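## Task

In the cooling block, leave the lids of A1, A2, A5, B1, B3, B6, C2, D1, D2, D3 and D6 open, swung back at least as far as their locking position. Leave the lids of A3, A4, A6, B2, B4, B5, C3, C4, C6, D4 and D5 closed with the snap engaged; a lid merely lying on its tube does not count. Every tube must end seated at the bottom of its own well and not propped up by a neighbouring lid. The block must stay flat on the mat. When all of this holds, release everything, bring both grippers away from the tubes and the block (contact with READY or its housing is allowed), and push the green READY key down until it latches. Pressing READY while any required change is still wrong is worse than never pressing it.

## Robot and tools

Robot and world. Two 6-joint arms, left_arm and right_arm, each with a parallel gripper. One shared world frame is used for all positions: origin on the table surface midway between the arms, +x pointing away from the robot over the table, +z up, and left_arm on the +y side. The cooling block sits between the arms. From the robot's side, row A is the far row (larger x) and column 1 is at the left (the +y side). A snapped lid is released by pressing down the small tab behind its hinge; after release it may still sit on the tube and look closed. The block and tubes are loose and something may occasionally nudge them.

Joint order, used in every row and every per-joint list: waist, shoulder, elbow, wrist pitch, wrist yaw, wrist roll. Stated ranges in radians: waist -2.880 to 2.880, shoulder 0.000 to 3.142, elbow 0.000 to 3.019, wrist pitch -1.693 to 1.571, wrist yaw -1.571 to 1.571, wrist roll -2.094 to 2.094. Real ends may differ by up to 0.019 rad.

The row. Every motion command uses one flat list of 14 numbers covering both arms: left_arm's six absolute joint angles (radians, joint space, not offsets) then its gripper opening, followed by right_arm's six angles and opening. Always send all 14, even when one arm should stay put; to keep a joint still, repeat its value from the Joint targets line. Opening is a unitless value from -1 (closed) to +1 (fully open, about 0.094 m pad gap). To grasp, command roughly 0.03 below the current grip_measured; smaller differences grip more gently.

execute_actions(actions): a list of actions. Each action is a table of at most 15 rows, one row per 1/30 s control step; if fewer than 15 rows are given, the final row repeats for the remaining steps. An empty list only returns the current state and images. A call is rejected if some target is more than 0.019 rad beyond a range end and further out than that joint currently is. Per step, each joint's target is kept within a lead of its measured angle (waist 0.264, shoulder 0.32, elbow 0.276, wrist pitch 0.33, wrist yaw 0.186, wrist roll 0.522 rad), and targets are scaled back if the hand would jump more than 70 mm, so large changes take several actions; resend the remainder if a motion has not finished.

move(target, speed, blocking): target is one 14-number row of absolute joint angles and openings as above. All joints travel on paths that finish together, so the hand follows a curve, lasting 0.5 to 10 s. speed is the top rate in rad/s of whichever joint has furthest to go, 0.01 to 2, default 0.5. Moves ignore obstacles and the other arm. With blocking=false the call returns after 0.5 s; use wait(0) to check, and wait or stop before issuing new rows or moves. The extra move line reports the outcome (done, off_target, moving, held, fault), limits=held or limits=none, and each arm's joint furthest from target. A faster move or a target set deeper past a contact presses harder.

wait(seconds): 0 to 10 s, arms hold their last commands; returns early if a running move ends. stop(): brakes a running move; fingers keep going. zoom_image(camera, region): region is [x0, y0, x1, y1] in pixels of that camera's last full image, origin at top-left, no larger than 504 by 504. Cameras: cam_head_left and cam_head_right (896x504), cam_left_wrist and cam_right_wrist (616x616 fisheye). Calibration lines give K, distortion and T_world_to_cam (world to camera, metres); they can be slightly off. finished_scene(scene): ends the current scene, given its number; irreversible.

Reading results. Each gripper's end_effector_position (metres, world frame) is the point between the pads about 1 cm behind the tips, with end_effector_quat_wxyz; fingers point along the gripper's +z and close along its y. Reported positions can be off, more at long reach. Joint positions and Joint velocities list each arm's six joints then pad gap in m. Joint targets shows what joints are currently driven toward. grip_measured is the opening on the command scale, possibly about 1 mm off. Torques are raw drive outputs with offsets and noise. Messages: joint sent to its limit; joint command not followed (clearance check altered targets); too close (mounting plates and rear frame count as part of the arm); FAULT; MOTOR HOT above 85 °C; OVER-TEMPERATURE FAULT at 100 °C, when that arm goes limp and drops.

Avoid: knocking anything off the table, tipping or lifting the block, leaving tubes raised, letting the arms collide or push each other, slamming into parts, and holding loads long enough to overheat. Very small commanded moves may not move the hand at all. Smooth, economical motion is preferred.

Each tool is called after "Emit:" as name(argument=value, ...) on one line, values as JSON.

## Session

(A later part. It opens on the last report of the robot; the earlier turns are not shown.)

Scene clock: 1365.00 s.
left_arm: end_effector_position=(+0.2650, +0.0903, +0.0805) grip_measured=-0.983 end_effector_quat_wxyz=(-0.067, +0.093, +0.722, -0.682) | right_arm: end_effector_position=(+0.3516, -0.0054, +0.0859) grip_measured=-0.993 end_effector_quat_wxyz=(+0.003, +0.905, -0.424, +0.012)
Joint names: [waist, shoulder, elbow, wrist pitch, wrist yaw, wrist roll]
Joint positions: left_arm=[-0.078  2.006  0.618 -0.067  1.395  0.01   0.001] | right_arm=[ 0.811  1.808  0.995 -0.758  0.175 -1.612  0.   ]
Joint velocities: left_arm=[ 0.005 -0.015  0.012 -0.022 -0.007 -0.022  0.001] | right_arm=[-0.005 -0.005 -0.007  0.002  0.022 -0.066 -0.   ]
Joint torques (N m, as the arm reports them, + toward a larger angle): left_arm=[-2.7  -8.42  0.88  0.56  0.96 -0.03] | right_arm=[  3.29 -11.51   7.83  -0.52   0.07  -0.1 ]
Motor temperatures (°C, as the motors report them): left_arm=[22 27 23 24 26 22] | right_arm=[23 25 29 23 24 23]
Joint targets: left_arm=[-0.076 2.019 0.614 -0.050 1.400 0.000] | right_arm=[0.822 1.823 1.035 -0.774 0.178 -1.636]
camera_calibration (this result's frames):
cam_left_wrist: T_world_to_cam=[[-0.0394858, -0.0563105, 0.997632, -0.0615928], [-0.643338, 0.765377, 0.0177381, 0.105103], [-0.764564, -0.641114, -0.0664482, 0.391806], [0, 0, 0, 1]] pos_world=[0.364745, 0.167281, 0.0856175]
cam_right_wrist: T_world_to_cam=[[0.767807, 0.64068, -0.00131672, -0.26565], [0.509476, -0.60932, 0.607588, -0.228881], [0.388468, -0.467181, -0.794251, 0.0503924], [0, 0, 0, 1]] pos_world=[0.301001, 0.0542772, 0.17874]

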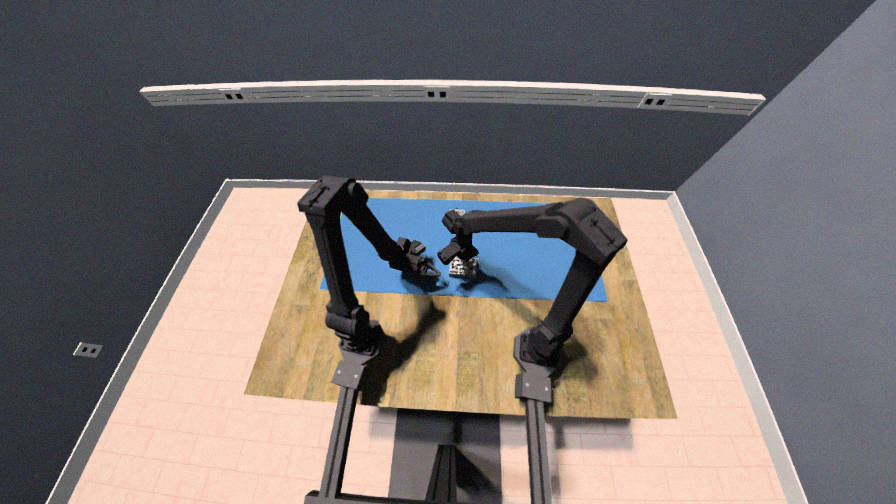

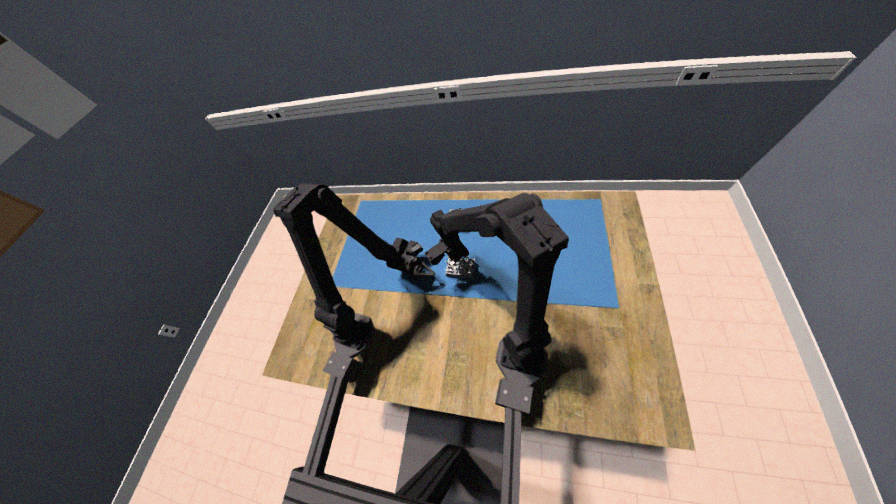

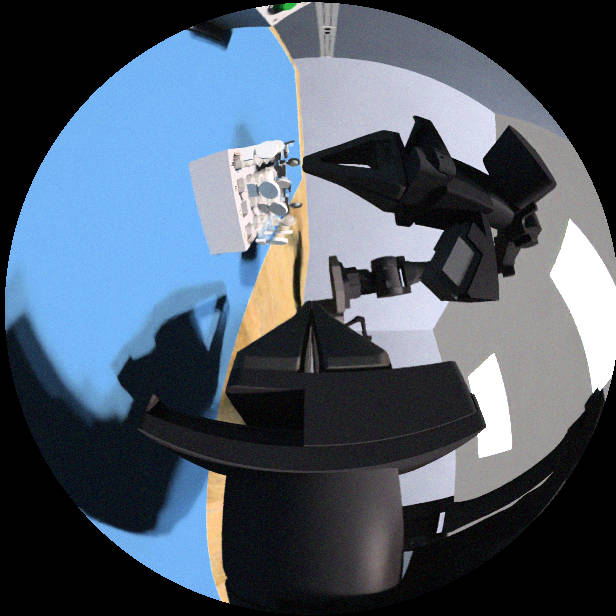

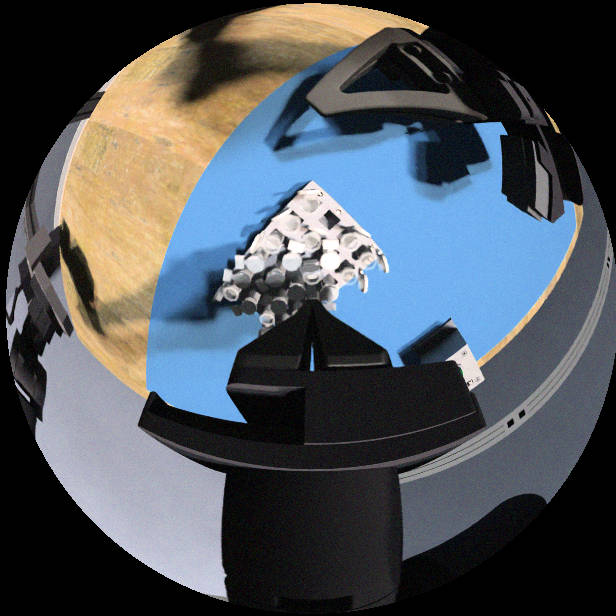

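Emit:
execute_actions(actions=[[[-0.076,2.019,0.614,-0.05,1.4,0,-1,0.815,1.825,1.02,-0.755,0.178,-1.63,-1],[-0.076,2.019,0.614,-0.05,1.4,0,-1,0.815,1.828,1.01,-0.741,0.178,-1.63,-1],[-0.076,2.019,0.614,-0.05,1.4,0,-1,0.815,1.832,1.0,-0.737,0.178,-1.63,-1],[-0.076,2.019,0.614,-0.05,1.4,0,-1,0.815,1.836,1.0,-0.733,0.178,-1.63,-1],[-0.076,2.019,0.614,-0.05,1.4,0,-1,0.815,1.840,1.0,-0.729,0.178,-1.63,-1],[-0.076,2.019,0.614,-0.05,1.4,0,-1,0.815,1.844,1.0,-0.725,0.178,-1.63,-1],[-0.076,2.019,0.614,-0.05,1.4,0,-1,0.815,1.848,1.0,-0.721,0.178,-1.63,-1],[-0.076,2.019,0.614,-0.05,1.4,0,-1,0.815,1.852,1.0,-0.717,0.178,-1.63,-1],[-0.076,2.019,0.614,-0.05,1.4,0,-1,0.815,1.856,1.0,-0.713,0.178,-1.63,-1],[-0.076,2.019,0.614,-0.05,1.4,0,-1,0.815,1.859,1.0,-0.710,0.178,-1.63,-1],[-0.076,2.019,0.614,-0.05,1.4,0,-1,0.815,1.862,1.0,-0.707,0.178,-1.63,-1],[-0.076,2.019,0.614,-0.05,1.4,0,-1,0.815,1.864,1.0,-0.705,0.178,-1.63,-1],[-0.076,2.019,0.614,-0.05,1.4,0,-1,0.815,1.864,1.0,-0.705,0.175,-1.63,-1],[-0.076,2.019,0.614,-0.05,1.4,0,-1,0.815,1.864,1.0,-0.705,0.172,-1.63,-1],[-0.076,2.019,0.614,-0.05,1.4,0,-1,0.815,1.864,1.0,-0.705,0.170,-1.63,-1]],[[-0.076,2.019,0.614,-0.05,1.4,0,-1,0.815,1.864,1.0,-0.705,0.167,-1.63,-1],[-0.076,2.019,0.614,-0.05,1.4,0,-1,0.815,1.864,1.0,-0.705,0.163,-1.63,-1],[-0.076,2.019,0.614,-0.05,1.4,0,-1,0.815,1.864,1.0,-0.705,0.159,-1.63,-1],[-0.076,2.019,0.614,-0.05,1.4,0,-1,0.815,1.864,1.0,-0.705,0.155,-1.63,-1],[-0.076,2.019,0.614,-0.05,1.4,0,-1,0.815,1.864,1.0,-0.705,0.151,-1.63,-1],[-0.076,2.019,0.614,-0.05,1.4,0,-1,0.815,1.864,1.0,-0.705,0.147,-1.63,-1],[-0.076,2.019,0.614,-0.05,1.4,0,-1,0.815,1.864,1.0,-0.705,0.143,-1.63,-1],[-0.076,2.019,0.614,-0.05,1.4,0,-1,0.815,1.864,1.0,-0.705,0.139,-1.63,-1],[-0.076,2.019,0.614,-0.05,1.4,0,-1,0.815,1.864,1.0,-0.705,0.135,-1.63,-1],[-0.076,2.019,0.614,-0.05,1.4,0,-1,0.815,1.864,1.0,-0.705,0.132,-1.63,-1]]])

Emit:
zoom_image(camera="cam_right_wrist", region=[250, 230, 380, 330])

Emit:
zoom_image(camera="cam_left_wrist", region=[220, 110, 340, 250])

Scene clock: 1382.47 s.
left_arm: end_effector_position=(+0.2650, +0.0903, +0.0805) grip_measured=-0.983 end_effector_quat_wxyz=(-0.067, +0.093, +0.722, -0.682) | right_arm: end_effector_position=(+0.3472, +0.0022, +0.0677) grip_measured=-0.993 end_effector_quat_wxyz=(-0.002, +0.909, -0.417, -0.005)
Joint names: [waist, shoulder, elbow, wrist pitch, wrist yaw, wrist roll]
Joint positions: left_arm=[-0.078  2.006  0.618 -0.067  1.395  0.01   0.001] | right_arm=[ 0.811  1.852  0.995 -0.722  0.141 -1.627  0.   ]
Joint velocities: left_arm=[ 0.005  0.015  0.017 -0.007  0.022 -0.037  0.001] | right_arm=[-0.005 -0.015  0.007 -0.002 -0.037  0.007  0.001]
Joint torques (N m, as the arm reports them, + toward a larger angle): left_arm=[-2.68 -8.38  0.79  0.53  0.96 -0.03] | right_arm=[  2.47 -13.68   5.35   0.73  -0.47  -0.07]
Motor temperatures (°C, as the motors report them): left_arm=[22 27 23 24 26 22] | right_arm=[23 25 31 23 24 23]
Joint targets: left_arm=[-0.076 2.019 0.614 -0.050 1.400 0.000] | right_arm=[0.815 1.864 1.000 -0.705 0.132 -1.630]
camera_calibration (this result's frames):
cam_left_wrist: T_world_to_cam=[[-0.0394858, -0.0563105, 0.997632, -0.0615928], [-0.643338, 0.765377, 0.0177381, 0.105103], [-0.764564, -0.641114, -0.0664482, 0.391806], [0, 0, 0, 1]] pos_world=[0.364745, 0.167281, 0.0856175]
cam_right_wrist: T_world_to_cam=[[0.757283, 0.653047, -0.00721133, -0.263136], [0.535297, -0.614336, 0.579697, -0.218048], [0.37414, -0.442855, -0.8148, 0.0474871], [0, 0, 0, 1]] pos_world=[0.298222, 0.0589154, 0.163197]

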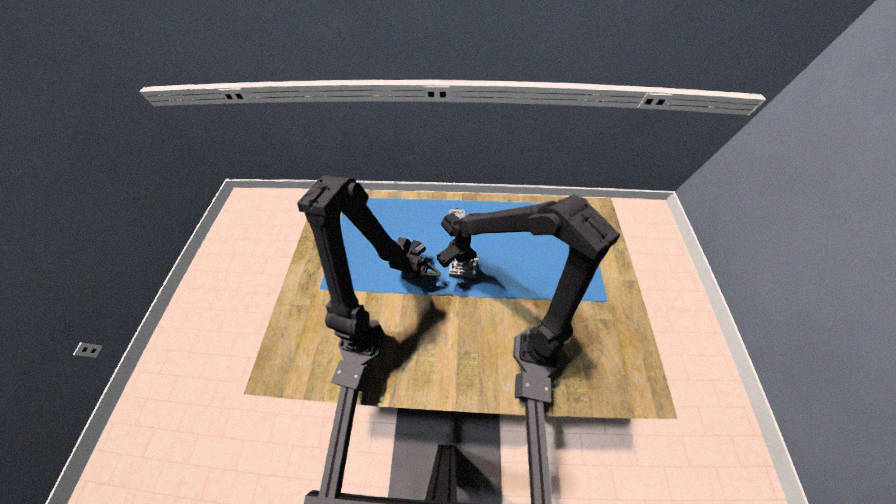

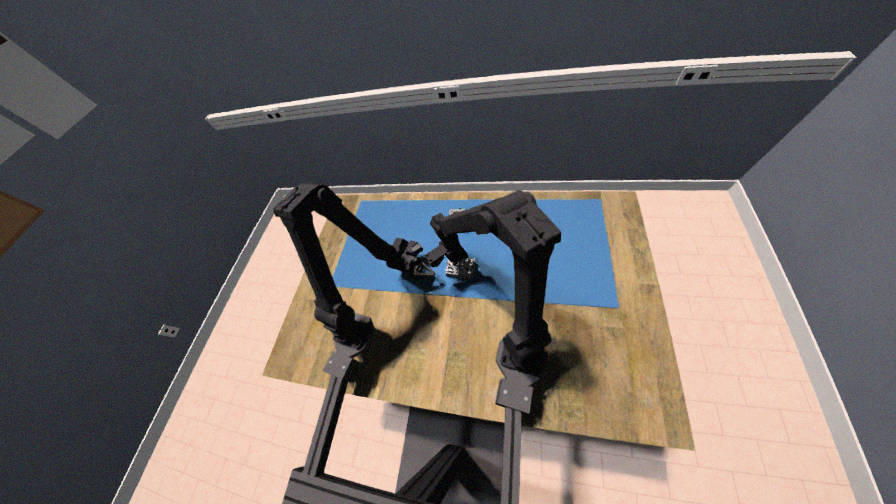

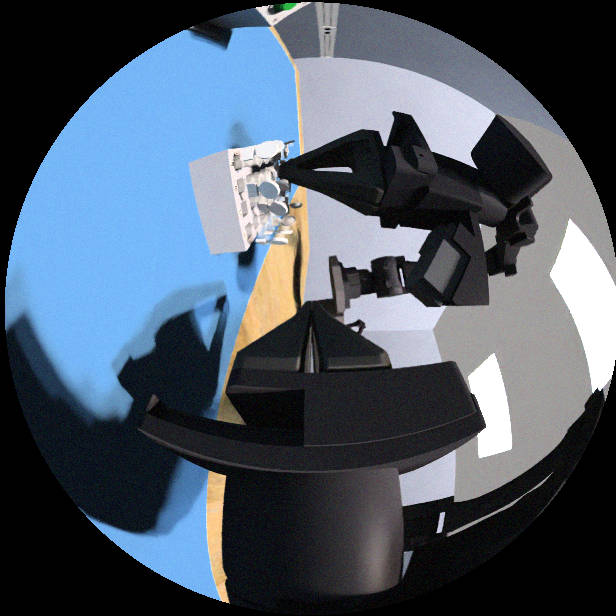

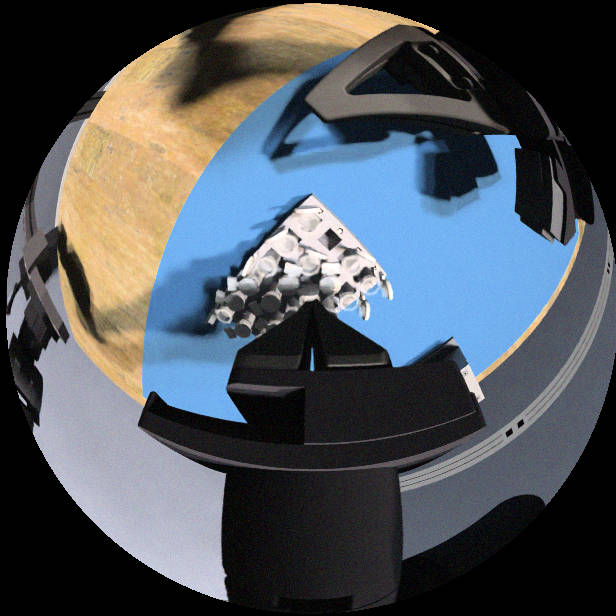

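Region (250, 230, 380, 330) of cam_right_wrist's 616x616 image, scaled by 3.877, with more detail than that image has; it fills the top 388 rows of this view, and the rest is white.

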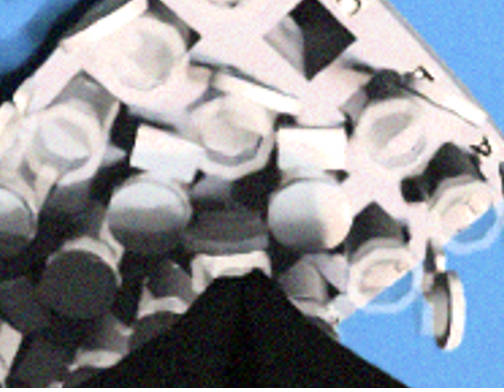

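Region (220, 110, 340, 250) of cam_left_wrist's 616x616 image, scaled by 3.600, with more detail than that image has; it fills the left 432 columns of this view, and the rest is white.

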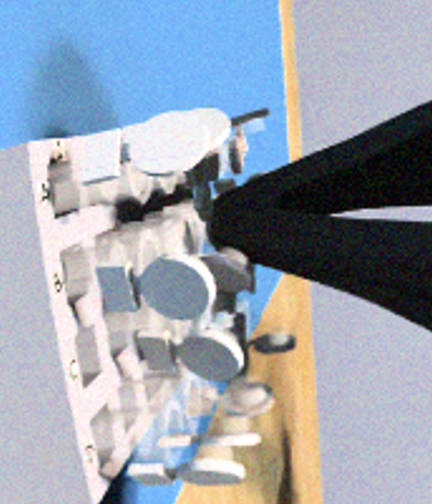

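Emit:
execute_actions(actions=[[[-0.076,2.019,0.614,-0.05,1.4,0,-1,0.815,1.862,1.0,-0.705,0.145,-1.63,-1],[-0.076,2.019,0.614,-0.05,1.4,0,-1,0.815,1.862,1.0,-0.705,0.153,-1.63,-1],[-0.076,2.019,0.614,-0.05,1.4,0,-1,0.815,1.862,1.0,-0.705,0.160,-1.63,-1],[-0.076,2.019,0.614,-0.05,1.4,0,-1,0.815,1.862,1.0,-0.702,0.162,-1.63,-1],[-0.076,2.019,0.614,-0.05,1.4,0,-1,0.815,1.862,1.0,-0.696,0.162,-1.63,-1],[-0.076,2.019,0.614,-0.05,1.4,0,-1,0.815,1.862,1.0,-0.689,0.162,-1.63,-1],[-0.076,2.019,0.614,-0.05,1.4,0,-1,0.815,1.862,1.0,-0.681,0.162,-1.63,-1],[-0.076,2.019,0.614,-0.05,1.4,0,-1,0.815,1.862,1.0,-0.673,0.162,-1.63,-1],[-0.076,2.019,0.614,-0.05,1.4,0,-1,0.815,1.862,1.0,-0.665,0.162,-1.63,-1],[-0.076,2.019,0.614,-0.05,1.4,0,-1,0.815,1.862,1.0,-0.657,0.160,-1.63,-1],[-0.076,2.019,0.614,-0.05,1.4,0,-1,0.815,1.862,1.0,-0.649,0.155,-1.63,-1],[-0.076,2.019,0.614,-0.05,1.4,0,-1,0.815,1.862,1.0,-0.641,0.149,-1.63,-1],[-0.076,2.019,0.614,-0.05,1.4,0,-1,0.815,1.862,1.0,-0.634,0.143,-1.63,-1],[-0.076,2.019,0.614,-0.05,1.4,0,-1,0.815,1.862,1.0,-0.628,0.137,-1.63,-1],[-0.076,2.019,0.614,-0.05,1.4,0,-1,0.815,1.862,1.0,-0.623,0.132,-1.63,-1]],[[-0.076,2.019,0.614,-0.05,1.4,0,-1,0.815,1.862,1.0,-0.619,0.128,-1.63,-1],[-0.076,2.019,0.614,-0.05,1.4,0,-1,0.815,1.862,1.0,-0.615,0.126,-1.63,-1],[-0.076,2.019,0.614,-0.05,1.4,0,-1,0.815,1.862,1.0,-0.611,0.126,-1.63,-1],[-0.076,2.019,0.614,-0.05,1.4,0,-1,0.815,1.862,1.0,-0.607,0.126,-1.63,-1],[-0.076,2.019,0.614,-0.05,1.4,0,-1,0.815,1.862,1.0,-0.604,0.126,-1.63,-1],[-0.076,2.019,0.614,-0.05,1.4,0,-1,0.815,1.862,1.0,-0.601,0.126,-1.63,-1],[-0.076,2.019,0.614,-0.05,1.4,0,-1,0.815,1.862,1.0,-0.598,0.126,-1.63,-1],[-0.076,2.019,0.614,-0.05,1.4,0,-1,0.815,1.862,1.0,-0.595,0.126,-1.63,-1],[-0.076,2.019,0.614,-0.05,1.4,0,-1,0.815,1.862,1.0,-0.592,0.126,-1.63,-1],[-0.076,2.019,0.614,-0.05,1.4,0,-1,0.815,1.862,1.0,-0.590,0.126,-1.63,-1]]])

Emit:
zoom_image(camera="cam_right_wrist", region=[250, 230, 380, 330])

Emit:
zoom_image(camera="cam_left_wrist", region=[220, 110, 340, 250])

Scene clock: 1405.57 s.
left_arm: end_effector_position=(+0.2650, +0.0903, +0.0805) grip_measured=-0.983 end_effector_quat_wxyz=(-0.067, +0.093, +0.722, -0.682) | right_arm: end_effector_position=(+0.3658, +0.0188, +0.0689) grip_measured=-0.993 end_effector_quat_wxyz=(-0.049, +0.905, -0.423, +0.013)
Joint names: [waist, shoulder, elbow, wrist pitch, wrist yaw, wrist roll]
Joint positions: left_arm=[-0.078  2.006  0.618 -0.067  1.395  0.01   0.001] | right_arm=[ 0.811  1.852  0.995 -0.62   0.129 -1.627  0.   ]
Joint velocities: left_arm=[ 0.005  0.005  0.017 -0.002  0.037  0.022 -0.001] | right_arm=[-0.015 -0.015  0.002  0.002  0.007  0.037  0.001]
Joint torques (N m, as the arm reports them, + toward a larger angle): left_arm=[-2.49 -8.73  0.86  0.67  0.94 -0.02] | right_arm=[  3.21 -13.1    5.54   1.27  -0.15  -0.07]
Motor temperatures (°C, as the motors report them): left_arm=[22 27 23 24 26 22] | right_arm=[23 25 30 23 24 23]
Joint targets: left_arm=[-0.076 2.019 0.614 -0.050 1.400 -0.000] | right_arm=[0.815 1.862 1.000 -0.590 0.126 -1.630]
camera_calibration (this result's frames):
cam_left_wrist: T_world_to_cam=[[-0.0394858, -0.0563105, 0.997632, -0.0615928], [-0.643338, 0.765377, 0.0177381, 0.105103], [-0.764564, -0.641114, -0.0664482, 0.391806], [0, 0, 0, 1]] pos_world=[0.364745, 0.167281, 0.0856175]
cam_right_wrist: T_world_to_cam=[[0.763683, 0.638727, 0.0938951, -0.297088], [0.483871, -0.662576, 0.571719, -0.198267], [0.427385, -0.391179, -0.815059, 0.0284259], [0, 0, 0, 1]] pos_world=[0.310668, 0.0695111, 0.164417]

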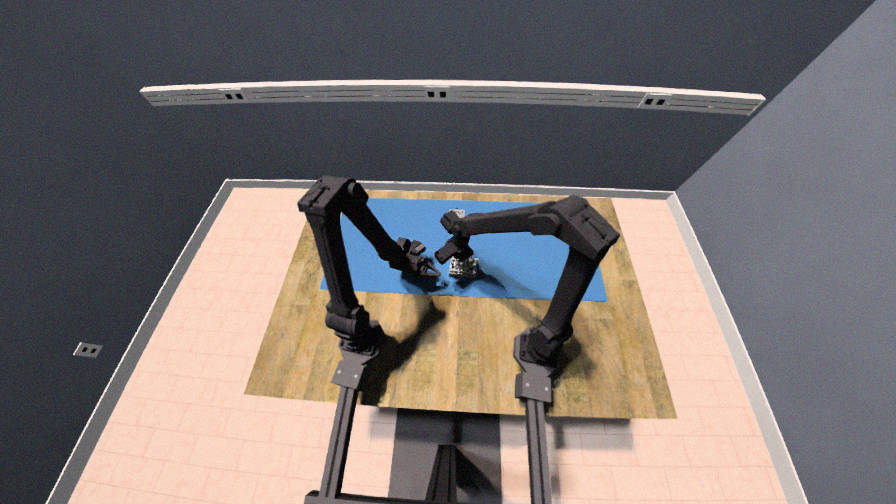

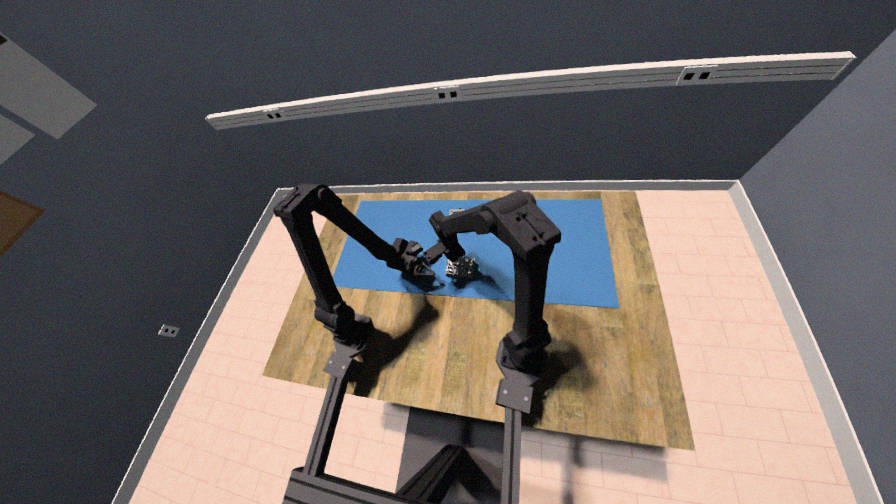

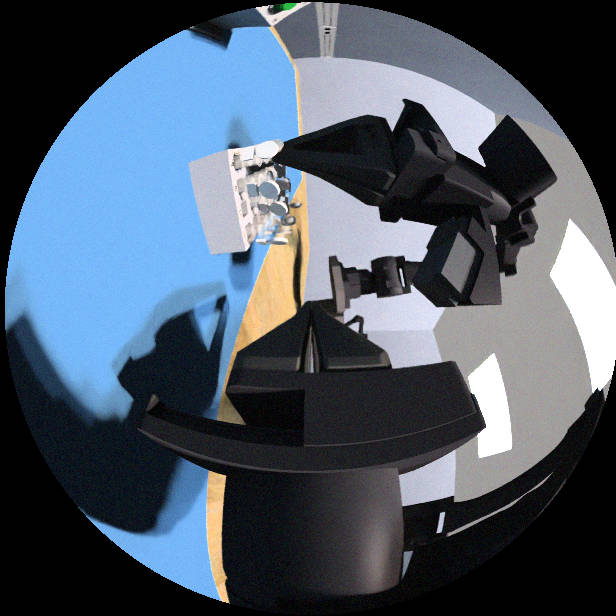

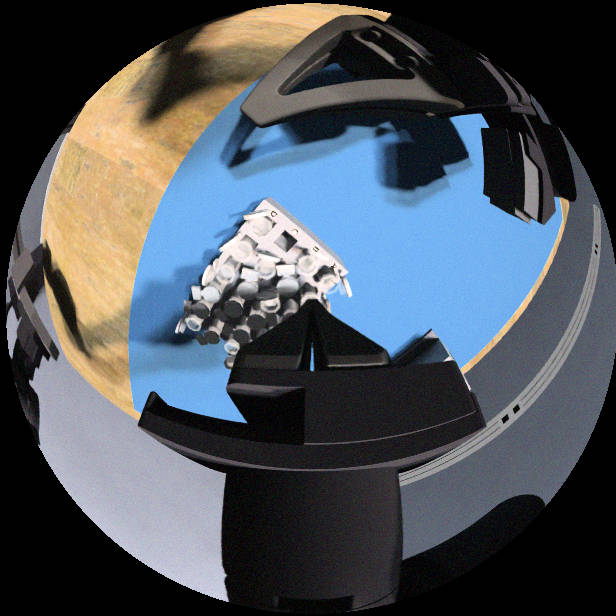

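Region (250, 230, 380, 330) of cam_right_wrist's 616x616 image, scaled by 3.877, with more detail than that image has; it fills the top 388 rows of this view, and the rest is white.

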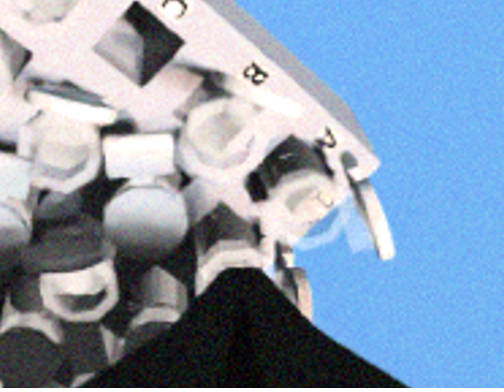

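Region (220, 110, 340, 250) of cam_left_wrist's 616x616 image, scaled by 3.600, with more detail than that image has; it fills the left 432 columns of this view, and the rest is white.

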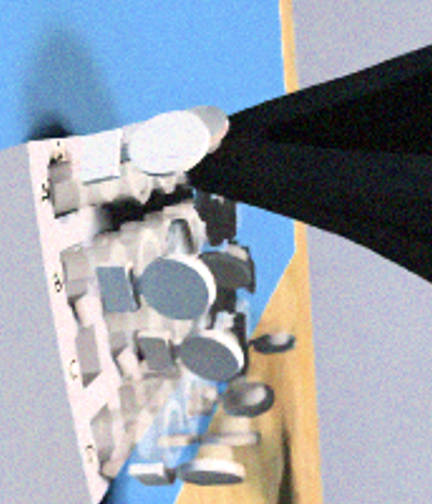

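Emit:
execute_actions(actions=[[[-0.076,2.019,0.614,-0.05,1.4,0,-1,0.815,1.862,1.0,-0.615,0.128,-1.63,-1],[-0.076,2.019,0.614,-0.05,1.4,0,-1,0.815,1.862,1.0,-0.637,0.128,-1.63,-1],[-0.076,2.019,0.614,-0.05,1.4,0,-1,0.815,1.862,1.0,-0.647,0.128,-1.63,-1],[-0.076,2.019,0.614,-0.05,1.4,0,-1,0.817,1.862,1.0,-0.656,0.128,-1.64,-1],[-0.076,2.019,0.614,-0.05,1.4,0,-1,0.820,1.863,1.0,-0.663,0.128,-1.65,-1],[-0.076,2.019,0.614,-0.05,1.4,0,-1,0.824,1.864,1.0,-0.667,0.128,-1.67,-1],[-0.076,2.019,0.614,-0.05,1.4,0,-1,0.828,1.865,1.0,-0.667,0.128,-1.70,-1],[-0.076,2.019,0.614,-0.05,1.4,0,-1,0.833,1.867,1.0,-0.667,0.128,-1.73,-1],[-0.076,2.019,0.614,-0.05,1.4,0,-1,0.838,1.869,1.0,-0.667,0.128,-1.76,-1],[-0.076,2.019,0.614,-0.05,1.4,0,-1,0.843,1.871,1.0,-0.667,0.128,-1.79,-1],[-0.076,2.019,0.614,-0.05,1.4,0,-1,0.848,1.873,1.0,-0.667,0.128,-1.82,-1],[-0.076,2.019,0.614,-0.05,1.4,0,-1,0.852,1.874,1.0,-0.667,0.128,-1.85,-1],[-0.076,2.019,0.614,-0.05,1.4,0,-1,0.855,1.875,1.0,-0.667,0.128,-1.88,-1],[-0.076,2.019,0.614,-0.05,1.4,0,-1,0.857,1.875,1.0,-0.667,0.128,-1.90,-1],[-0.076,2.019,0.614,-0.05,1.4,0,-1,0.858,1.875,1.0,-0.667,0.128,-1.92,-1]],[[-0.076,2.019,0.614,-0.05,1.4,0,-1,0.858,1.875,1.0,-0.65,0.128,-1.92,-1]]])

Emit:
zoom_image(camera="cam_right_wrist", region=[250, 230, 380, 330])

Scene clock: 1432.20 s.
left_arm: end_effector_position=(+0.2650, +0.0903, +0.0805) grip_measured=-0.983 end_effector_quat_wxyz=(-0.067, +0.093, +0.722, -0.682) | right_arm: end_effector_position=(+0.3479, +0.0295, +0.0690) grip_measured=-0.993 end_effector_quat_wxyz=(-0.035, +0.962, -0.270, +0.011)
Joint names: [waist, shoulder, elbow, wrist pitch, wrist yaw, wrist roll]
Joint positions: left_arm=[-0.078  2.006  0.618 -0.067  1.395  0.01   0.001] | right_arm=[ 0.853  1.857  0.995 -0.65   0.129 -1.908  0.   ]
Joint velocities: left_arm=[-0.005 -0.005 -0.017 -0.017 -0.095  0.007 -0.   ] | right_arm=[-0.005 -0.005 -0.002 -0.012  0.066  0.007  0.   ]
Joint torques (N m, as the arm reports them, + toward a larger angle): left_arm=[-2.81 -8.5   0.89  0.44  0.95 -0.03] | right_arm=[  2.74 -13.2    5.34   0.17  -0.11  -0.1 ]
Motor temperatures (°C, as the motors report them): left_arm=[22 27 23 24 26 22] | right_arm=[23 25 30 23 24 23]
Joint targets: left_arm=[-0.076 2.019 0.614 -0.050 1.400 0.000] | right_arm=[0.858 1.875 1.000 -0.650 0.128 -1.920]
camera_calibration (this result's frames):
cam_left_wrist: T_world_to_cam=[[-0.0394858, -0.0563105, 0.997632, -0.0615928], [-0.643338, 0.765377, 0.0177381, 0.105103], [-0.764564, -0.641114, -0.0664482, 0.391806], [0, 0, 0, 1]] pos_world=[0.364745, 0.167281, 0.0856175]
cam_right_wrist: T_world_to_cam=[[0.518557, 0.852342, 0.0679051, -0.20948], [0.66881, -0.453811, 0.588853, -0.254269], [0.532721, -0.259939, -0.805382, -0.00079653], [0, 0, 0, 1]] pos_world=[0.279109, 0.0629515, 0.16331]

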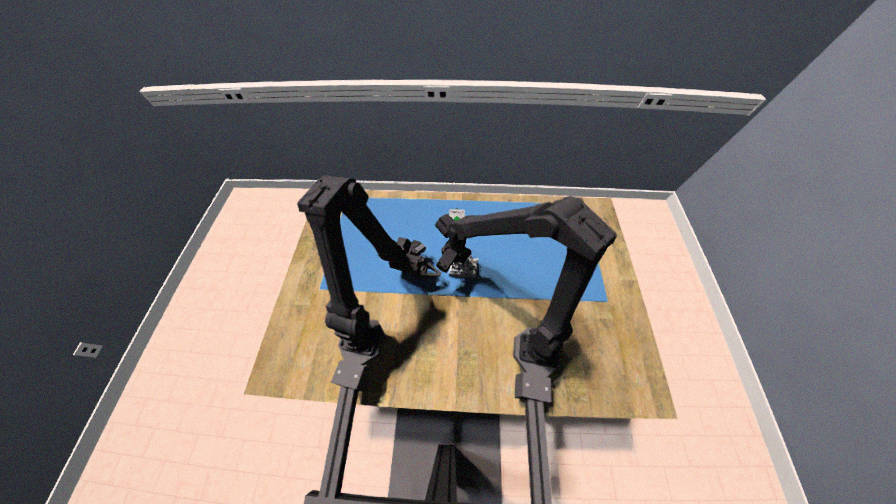

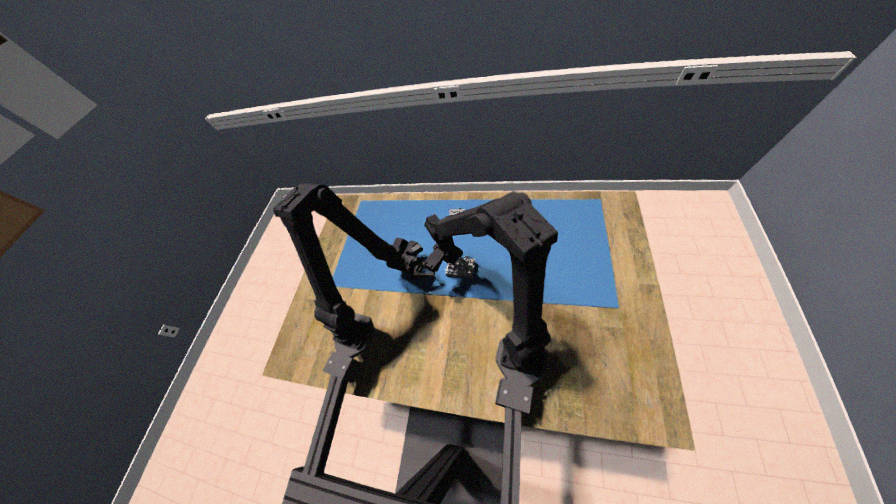

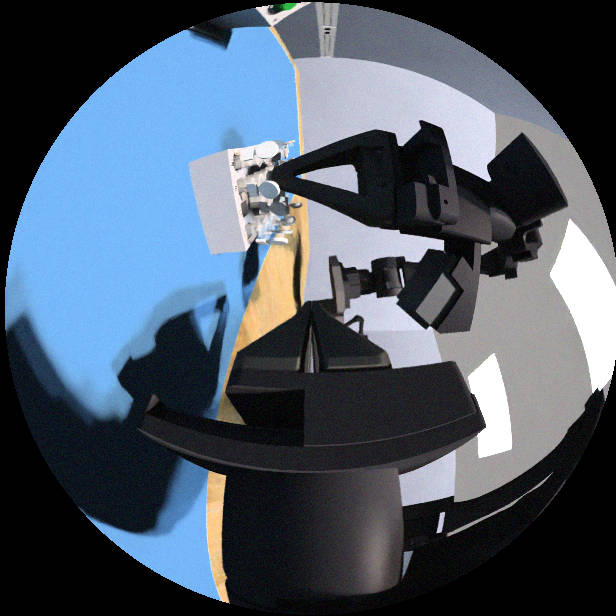

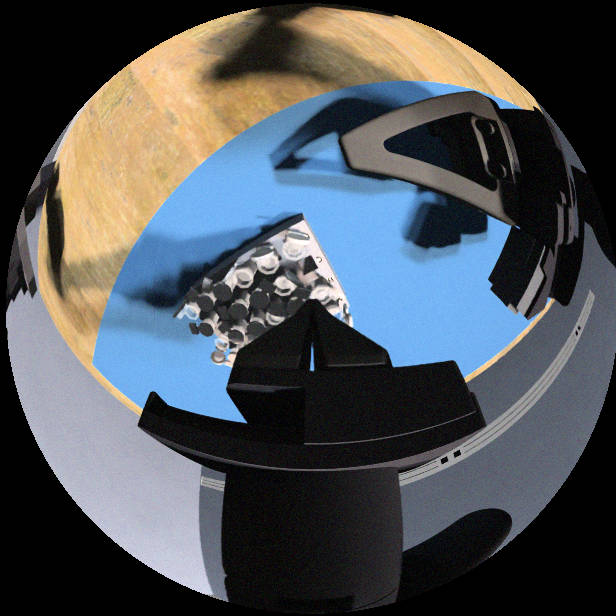

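Region (250, 230, 380, 330) of cam_right_wrist's 616x616 image, scaled by 3.877, with more detail than that image has; it fills the top 388 rows of this view, and the rest is white.

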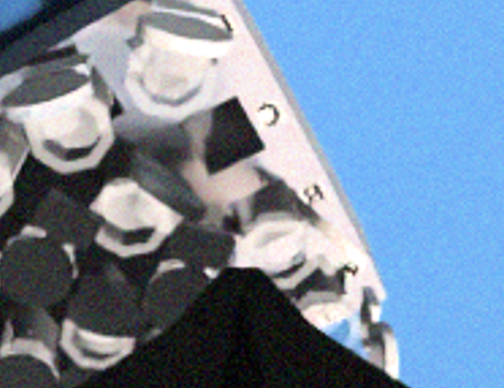

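Emit:
execute_actions(actions=[[[-0.076,2.019,0.614,-0.05,1.4,0,-1,0.855,1.873,1.0,-0.635,0.133,-1.915,-1],[-0.076,2.019,0.614,-0.05,1.4,0,-1,0.855,1.873,1.0,-0.628,0.136,-1.915,-1],[-0.076,2.019,0.614,-0.05,1.4,0,-1,0.855,1.873,1.0,-0.620,0.139,-1.915,-1],[-0.076,2.019,0.614,-0.05,1.4,0,-1,0.855,1.873,1.0,-0.612,0.142,-1.915,-1],[-0.076,2.019,0.614,-0.05,1.4,0,-1,0.855,1.873,1.0,-0.604,0.145,-1.915,-1],[-0.076,2.019,0.614,-0.05,1.4,0,-1,0.855,1.873,1.0,-0.596,0.148,-1.915,-1],[-0.076,2.019,0.614,-0.05,1.4,0,-1,0.855,1.873,1.0,-0.589,0.151,-1.915,-1],[-0.076,2.019,0.614,-0.05,1.4,0,-1,0.855,1.873,1.0,-0.583,0.154,-1.915,-1],[-0.076,2.019,0.614,-0.05,1.4,0,-1,0.855,1.873,1.0,-0.578,0.154,-1.915,-1],[-0.076,2.019,0.614,-0.05,1.4,0,-1,0.855,1.873,1.0,-0.574,0.154,-1.915,-1],[-0.076,2.019,0.614,-0.05,1.4,0,-1,0.855,1.873,1.0,-0.570,0.153,-1.915,-1],[-0.076,2.019,0.614,-0.05,1.4,0,-1,0.855,1.873,1.0,-0.567,0.152,-1.915,-1],[-0.076,2.019,0.614,-0.05,1.4,0,-1,0.855,1.873,1.0,-0.564,0.151,-1.915,-1],[-0.076,2.019,0.614,-0.05,1.4,0,-1,0.855,1.873,1.0,-0.561,0.150,-1.915,-1],[-0.076,2.019,0.614,-0.05,1.4,0,-1,0.855,1.873,1.0,-0.558,0.149,-1.915,-1]],[[-0.076,2.019,0.614,-0.05,1.4,0,-1,0.855,1.873,1.0,-0.555,0.148,-1.915,-1],[-0.076,2.019,0.614,-0.05,1.4,0,-1,0.855,1.873,1.0,-0.552,0.147,-1.915,-1],[-0.076,2.019,0.614,-0.05,1.4,0,-1,0.855,1.873,1.0,-0.549,0.146,-1.915,-1],[-0.076,2.019,0.614,-0.05,1.4,0,-1,0.855,1.873,1.0,-0.546,0.146,-1.915,-1]]])

Emit:
zoom_image(camera="cam_right_wrist", region=[250, 230, 380, 330])

Emit:
zoom_image(camera="cam_left_wrist", region=[220, 110, 340, 250])

Scene clock: 1448.50 s.
left_arm: end_effector_position=(+0.2650, +0.0903, +0.0805) grip_measured=-0.983 end_effector_quat_wxyz=(-0.067, +0.093, +0.722, -0.682) | right_arm: end_effector_position=(+0.3647, +0.0383, +0.0710) grip_measured=-0.993 end_effector_quat_wxyz=(-0.060, +0.959, -0.274, +0.041)
Joint names: [waist, shoulder, elbow, wrist pitch, wrist yaw, wrist roll]
Joint positions: left_arm=[-0.078  2.006  0.618 -0.067  1.395  0.01   0.001] | right_arm=[ 0.853  1.857  0.995 -0.573  0.15  -1.911  0.   ]
Joint velocities: left_arm=[ 0.015  0.005 -0.007  0.002 -0.051  0.037 -0.001] | right_arm=[-0.015 -0.005  0.002  0.007  0.007  0.022  0.   ]
Joint torques (N m, as the arm reports them, + toward a larger angle): left_arm=[-2.76 -8.2   0.82  0.51  0.97 -0.04] | right_arm=[  2.46 -13.37   5.52   1.3   -0.21  -0.1 ]
Motor temperatures (°C, as the motors report them): left_arm=[22 27 23 24 26 22] | right_arm=[23 25 30 23 24 23]
Joint targets: left_arm=[-0.076 2.019 0.614 -0.050 1.400 0.000] | right_arm=[0.855 1.873 1.000 -0.546 0.146 -1.915]
camera_calibration (this result's frames):
cam_left_wrist: T_world_to_cam=[[-0.0394858, -0.0563105, 0.997632, -0.0615928], [-0.643338, 0.765377, 0.0177381, 0.105103], [-0.764564, -0.641114, -0.0664482, 0.391806], [0, 0, 0, 1]] pos_world=[0.364745, 0.167281, 0.0856175]
cam_right_wrist: T_world_to_cam=[[0.520219, 0.843741, 0.132187, -0.230694], [0.62051, -0.479767, 0.620316, -0.246268], [0.586805, -0.240677, -0.773133, -0.0286151], [0, 0, 0, 1]] pos_world=[0.289614, 0.0696077, 0.161135]

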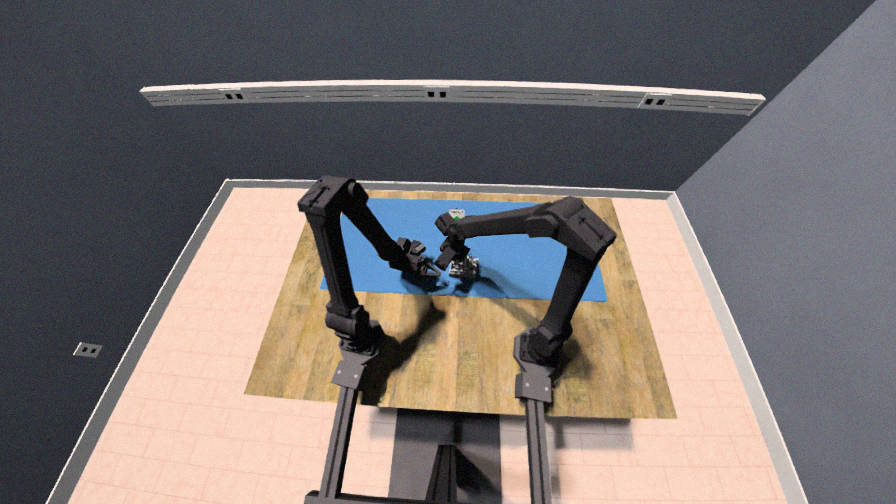

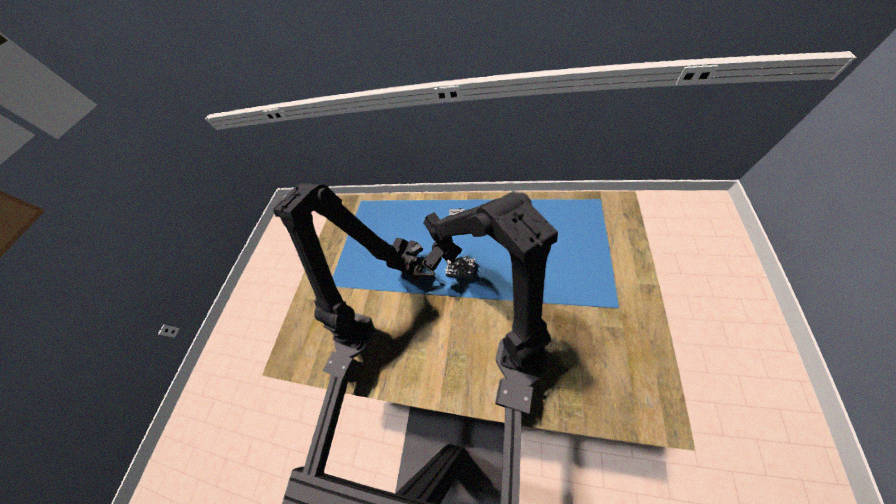

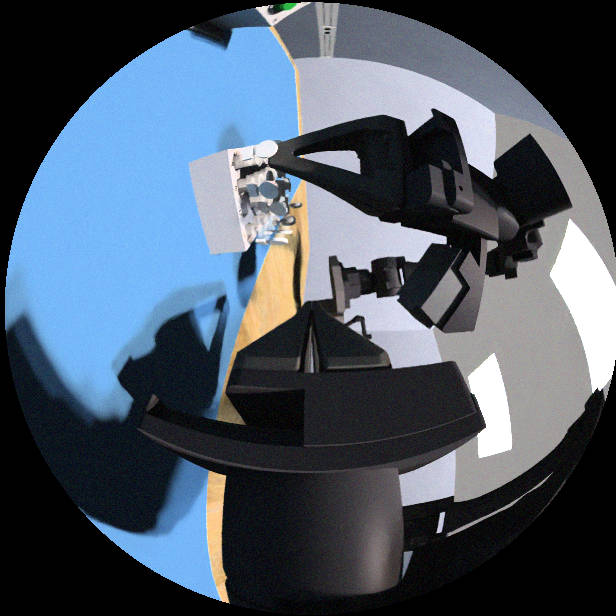

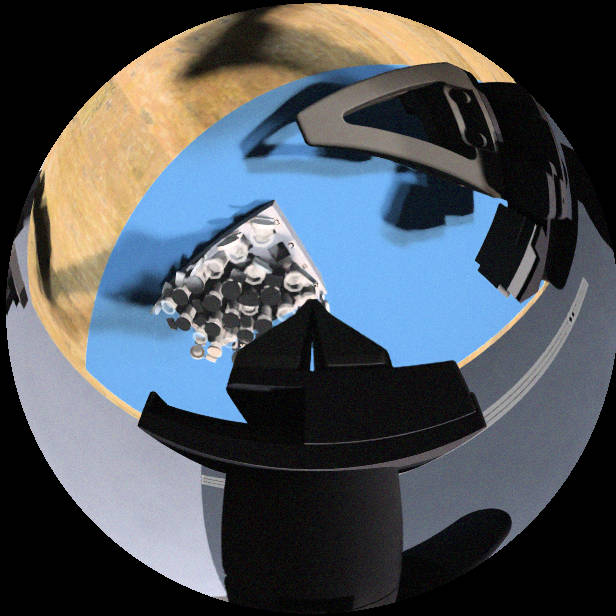

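Region (250, 230, 380, 330) of cam_right_wrist's 616x616 image, scaled by 3.877, with more detail than that image has; it fills the top 388 rows of this view, and the rest is white.

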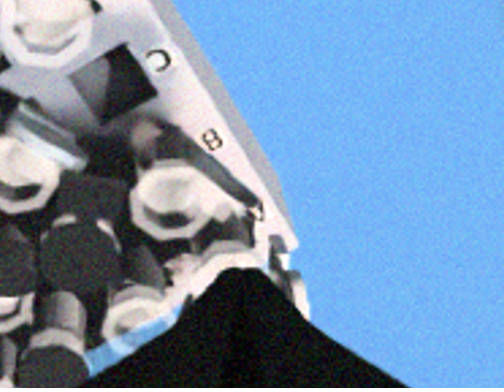

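Region (220, 110, 340, 250) of cam_left_wrist's 616x616 image, scaled by 3.600, with more detail than that image has; it fills the left 432 columns of this view, and the rest is white.

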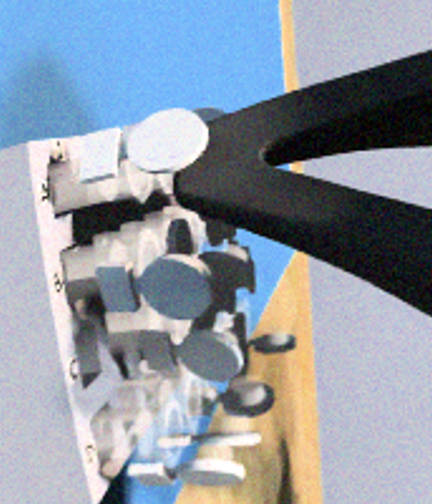

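Emit:
execute_actions(actions=[[[-0.076,2.019,0.614,-0.05,1.4,0,-1,0.855,1.873,1.0,-0.543,0.145,-1.915,-1],[-0.076,2.019,0.614,-0.05,1.4,0,-1,0.855,1.873,1.0,-0.540,0.144,-1.915,-1],[-0.076,2.019,0.614,-0.05,1.4,0,-1,0.855,1.873,1.0,-0.537,0.143,-1.915,-1],[-0.076,2.019,0.614,-0.05,1.4,0,-1,0.855,1.873,1.0,-0.534,0.142,-1.915,-1],[-0.076,2.019,0.614,-0.05,1.4,0,-1,0.855,1.873,1.0,-0.531,0.141,-1.915,-1],[-0.076,2.019,0.614,-0.05,1.4,0,-1,0.855,1.873,1.0,-0.529,0.140,-1.915,-1]]])

Emit:
zoom_image(camera="cam_left_wrist", region=[220, 110, 340, 250])

Scene clock: 1454.87 s.
left_arm: end_effector_position=(+0.2650, +0.0903, +0.0805) grip_measured=-0.983 end_effector_quat_wxyz=(-0.067, +0.093, +0.722, -0.682) | right_arm: end_effector_position=(+0.3659, +0.0403, +0.0712) grip_measured=-0.993 end_effector_quat_wxyz=(-0.065, +0.958, -0.275, +0.042)
Joint names: [waist, shoulder, elbow, wrist pitch, wrist yaw, wrist roll]
Joint positions: left_arm=[-0.078  2.006  0.618 -0.067  1.395  0.01   0.001] | right_arm=[ 0.853  1.857  0.995 -0.564  0.146 -1.911  0.   ]
Joint velocities: left_arm=[-0.005 -0.005 -0.007  0.022  0.11  -0.051  0.   ] | right_arm=[-0.005  0.024  0.007 -0.002 -0.022 -0.022  0.001]
Joint torques (N m, as the arm reports them, + toward a larger angle): left_arm=[-2.49 -8.3   0.89  0.56  0.98 -0.01] | right_arm=[  2.54 -14.46   5.52   1.72  -0.34  -0.07]
Motor temperatures (°C, as the motors report them): left_arm=[22 27 23 24 26 22] | right_arm=[23 25 30 23 24 23]
Joint targets: left_arm=[-0.076 2.019 0.614 -0.050 1.400 0.000] | right_arm=[0.855 1.873 1.000 -0.529 0.140 -1.915]
camera_calibration (this result's frames):
cam_left_wrist: T_world_to_cam=[[-0.0394858, -0.0563105, 0.997632, -0.0615928], [-0.643338, 0.765377, 0.0177381, 0.105103], [-0.764564, -0.641114, -0.0664482, 0.391806], [0, 0, 0, 1]] pos_world=[0.364745, 0.167281, 0.0856175]
cam_right_wrist: T_world_to_cam=[[0.520234, 0.8421, 0.142209, -0.233723], [0.61762, -0.485979, 0.618361, -0.244729], [0.589832, -0.233862, -0.772921, -0.0301146], [0, 0, 0, 1]] pos_world=[0.290502, 0.0708421, 0.161292]

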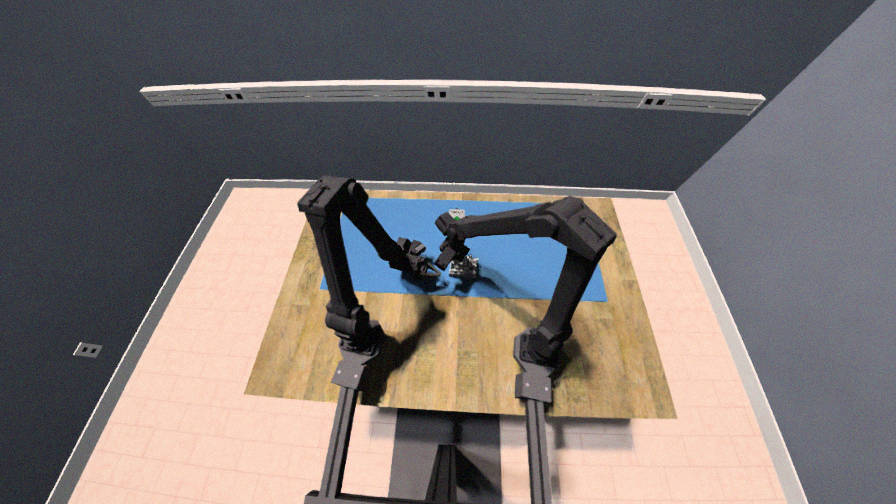

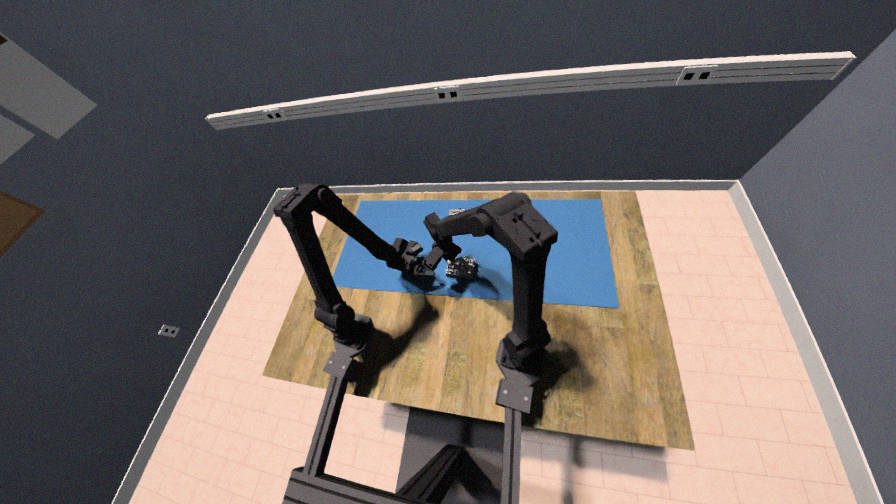

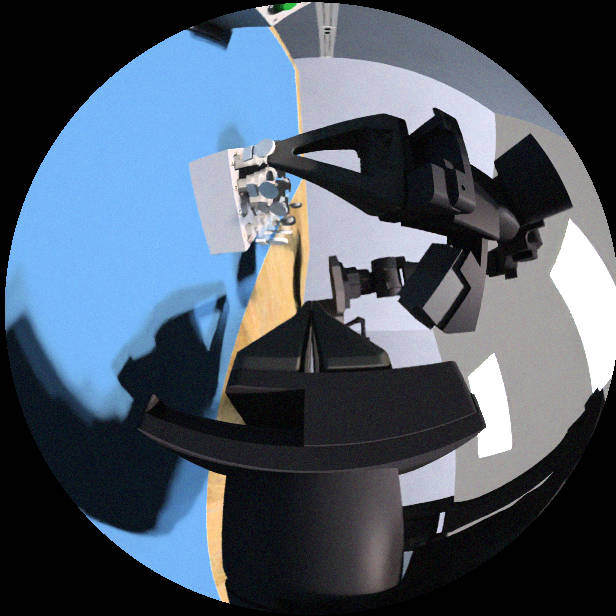

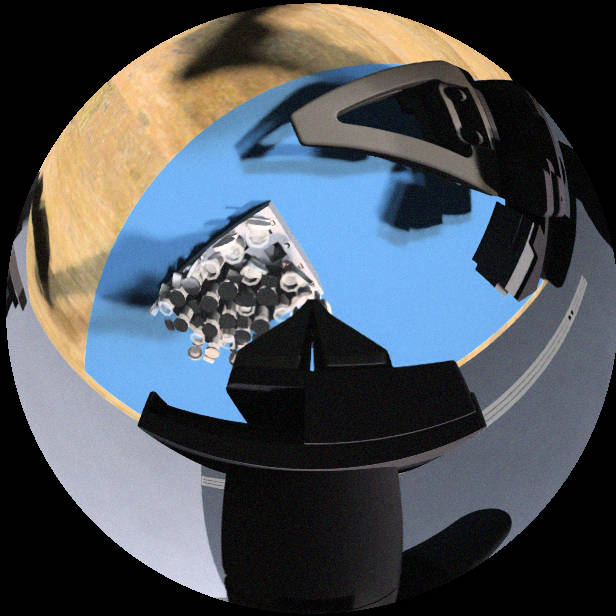

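Region (220, 110, 340, 250) of cam_left_wrist's 616x616 image, scaled by 3.600, with more detail than that image has; it fills the left 432 columns of this view, and the rest is white.

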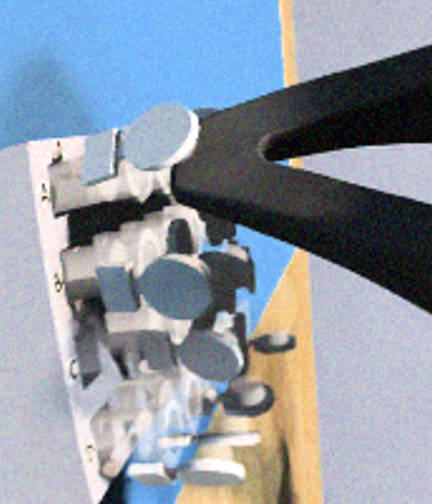

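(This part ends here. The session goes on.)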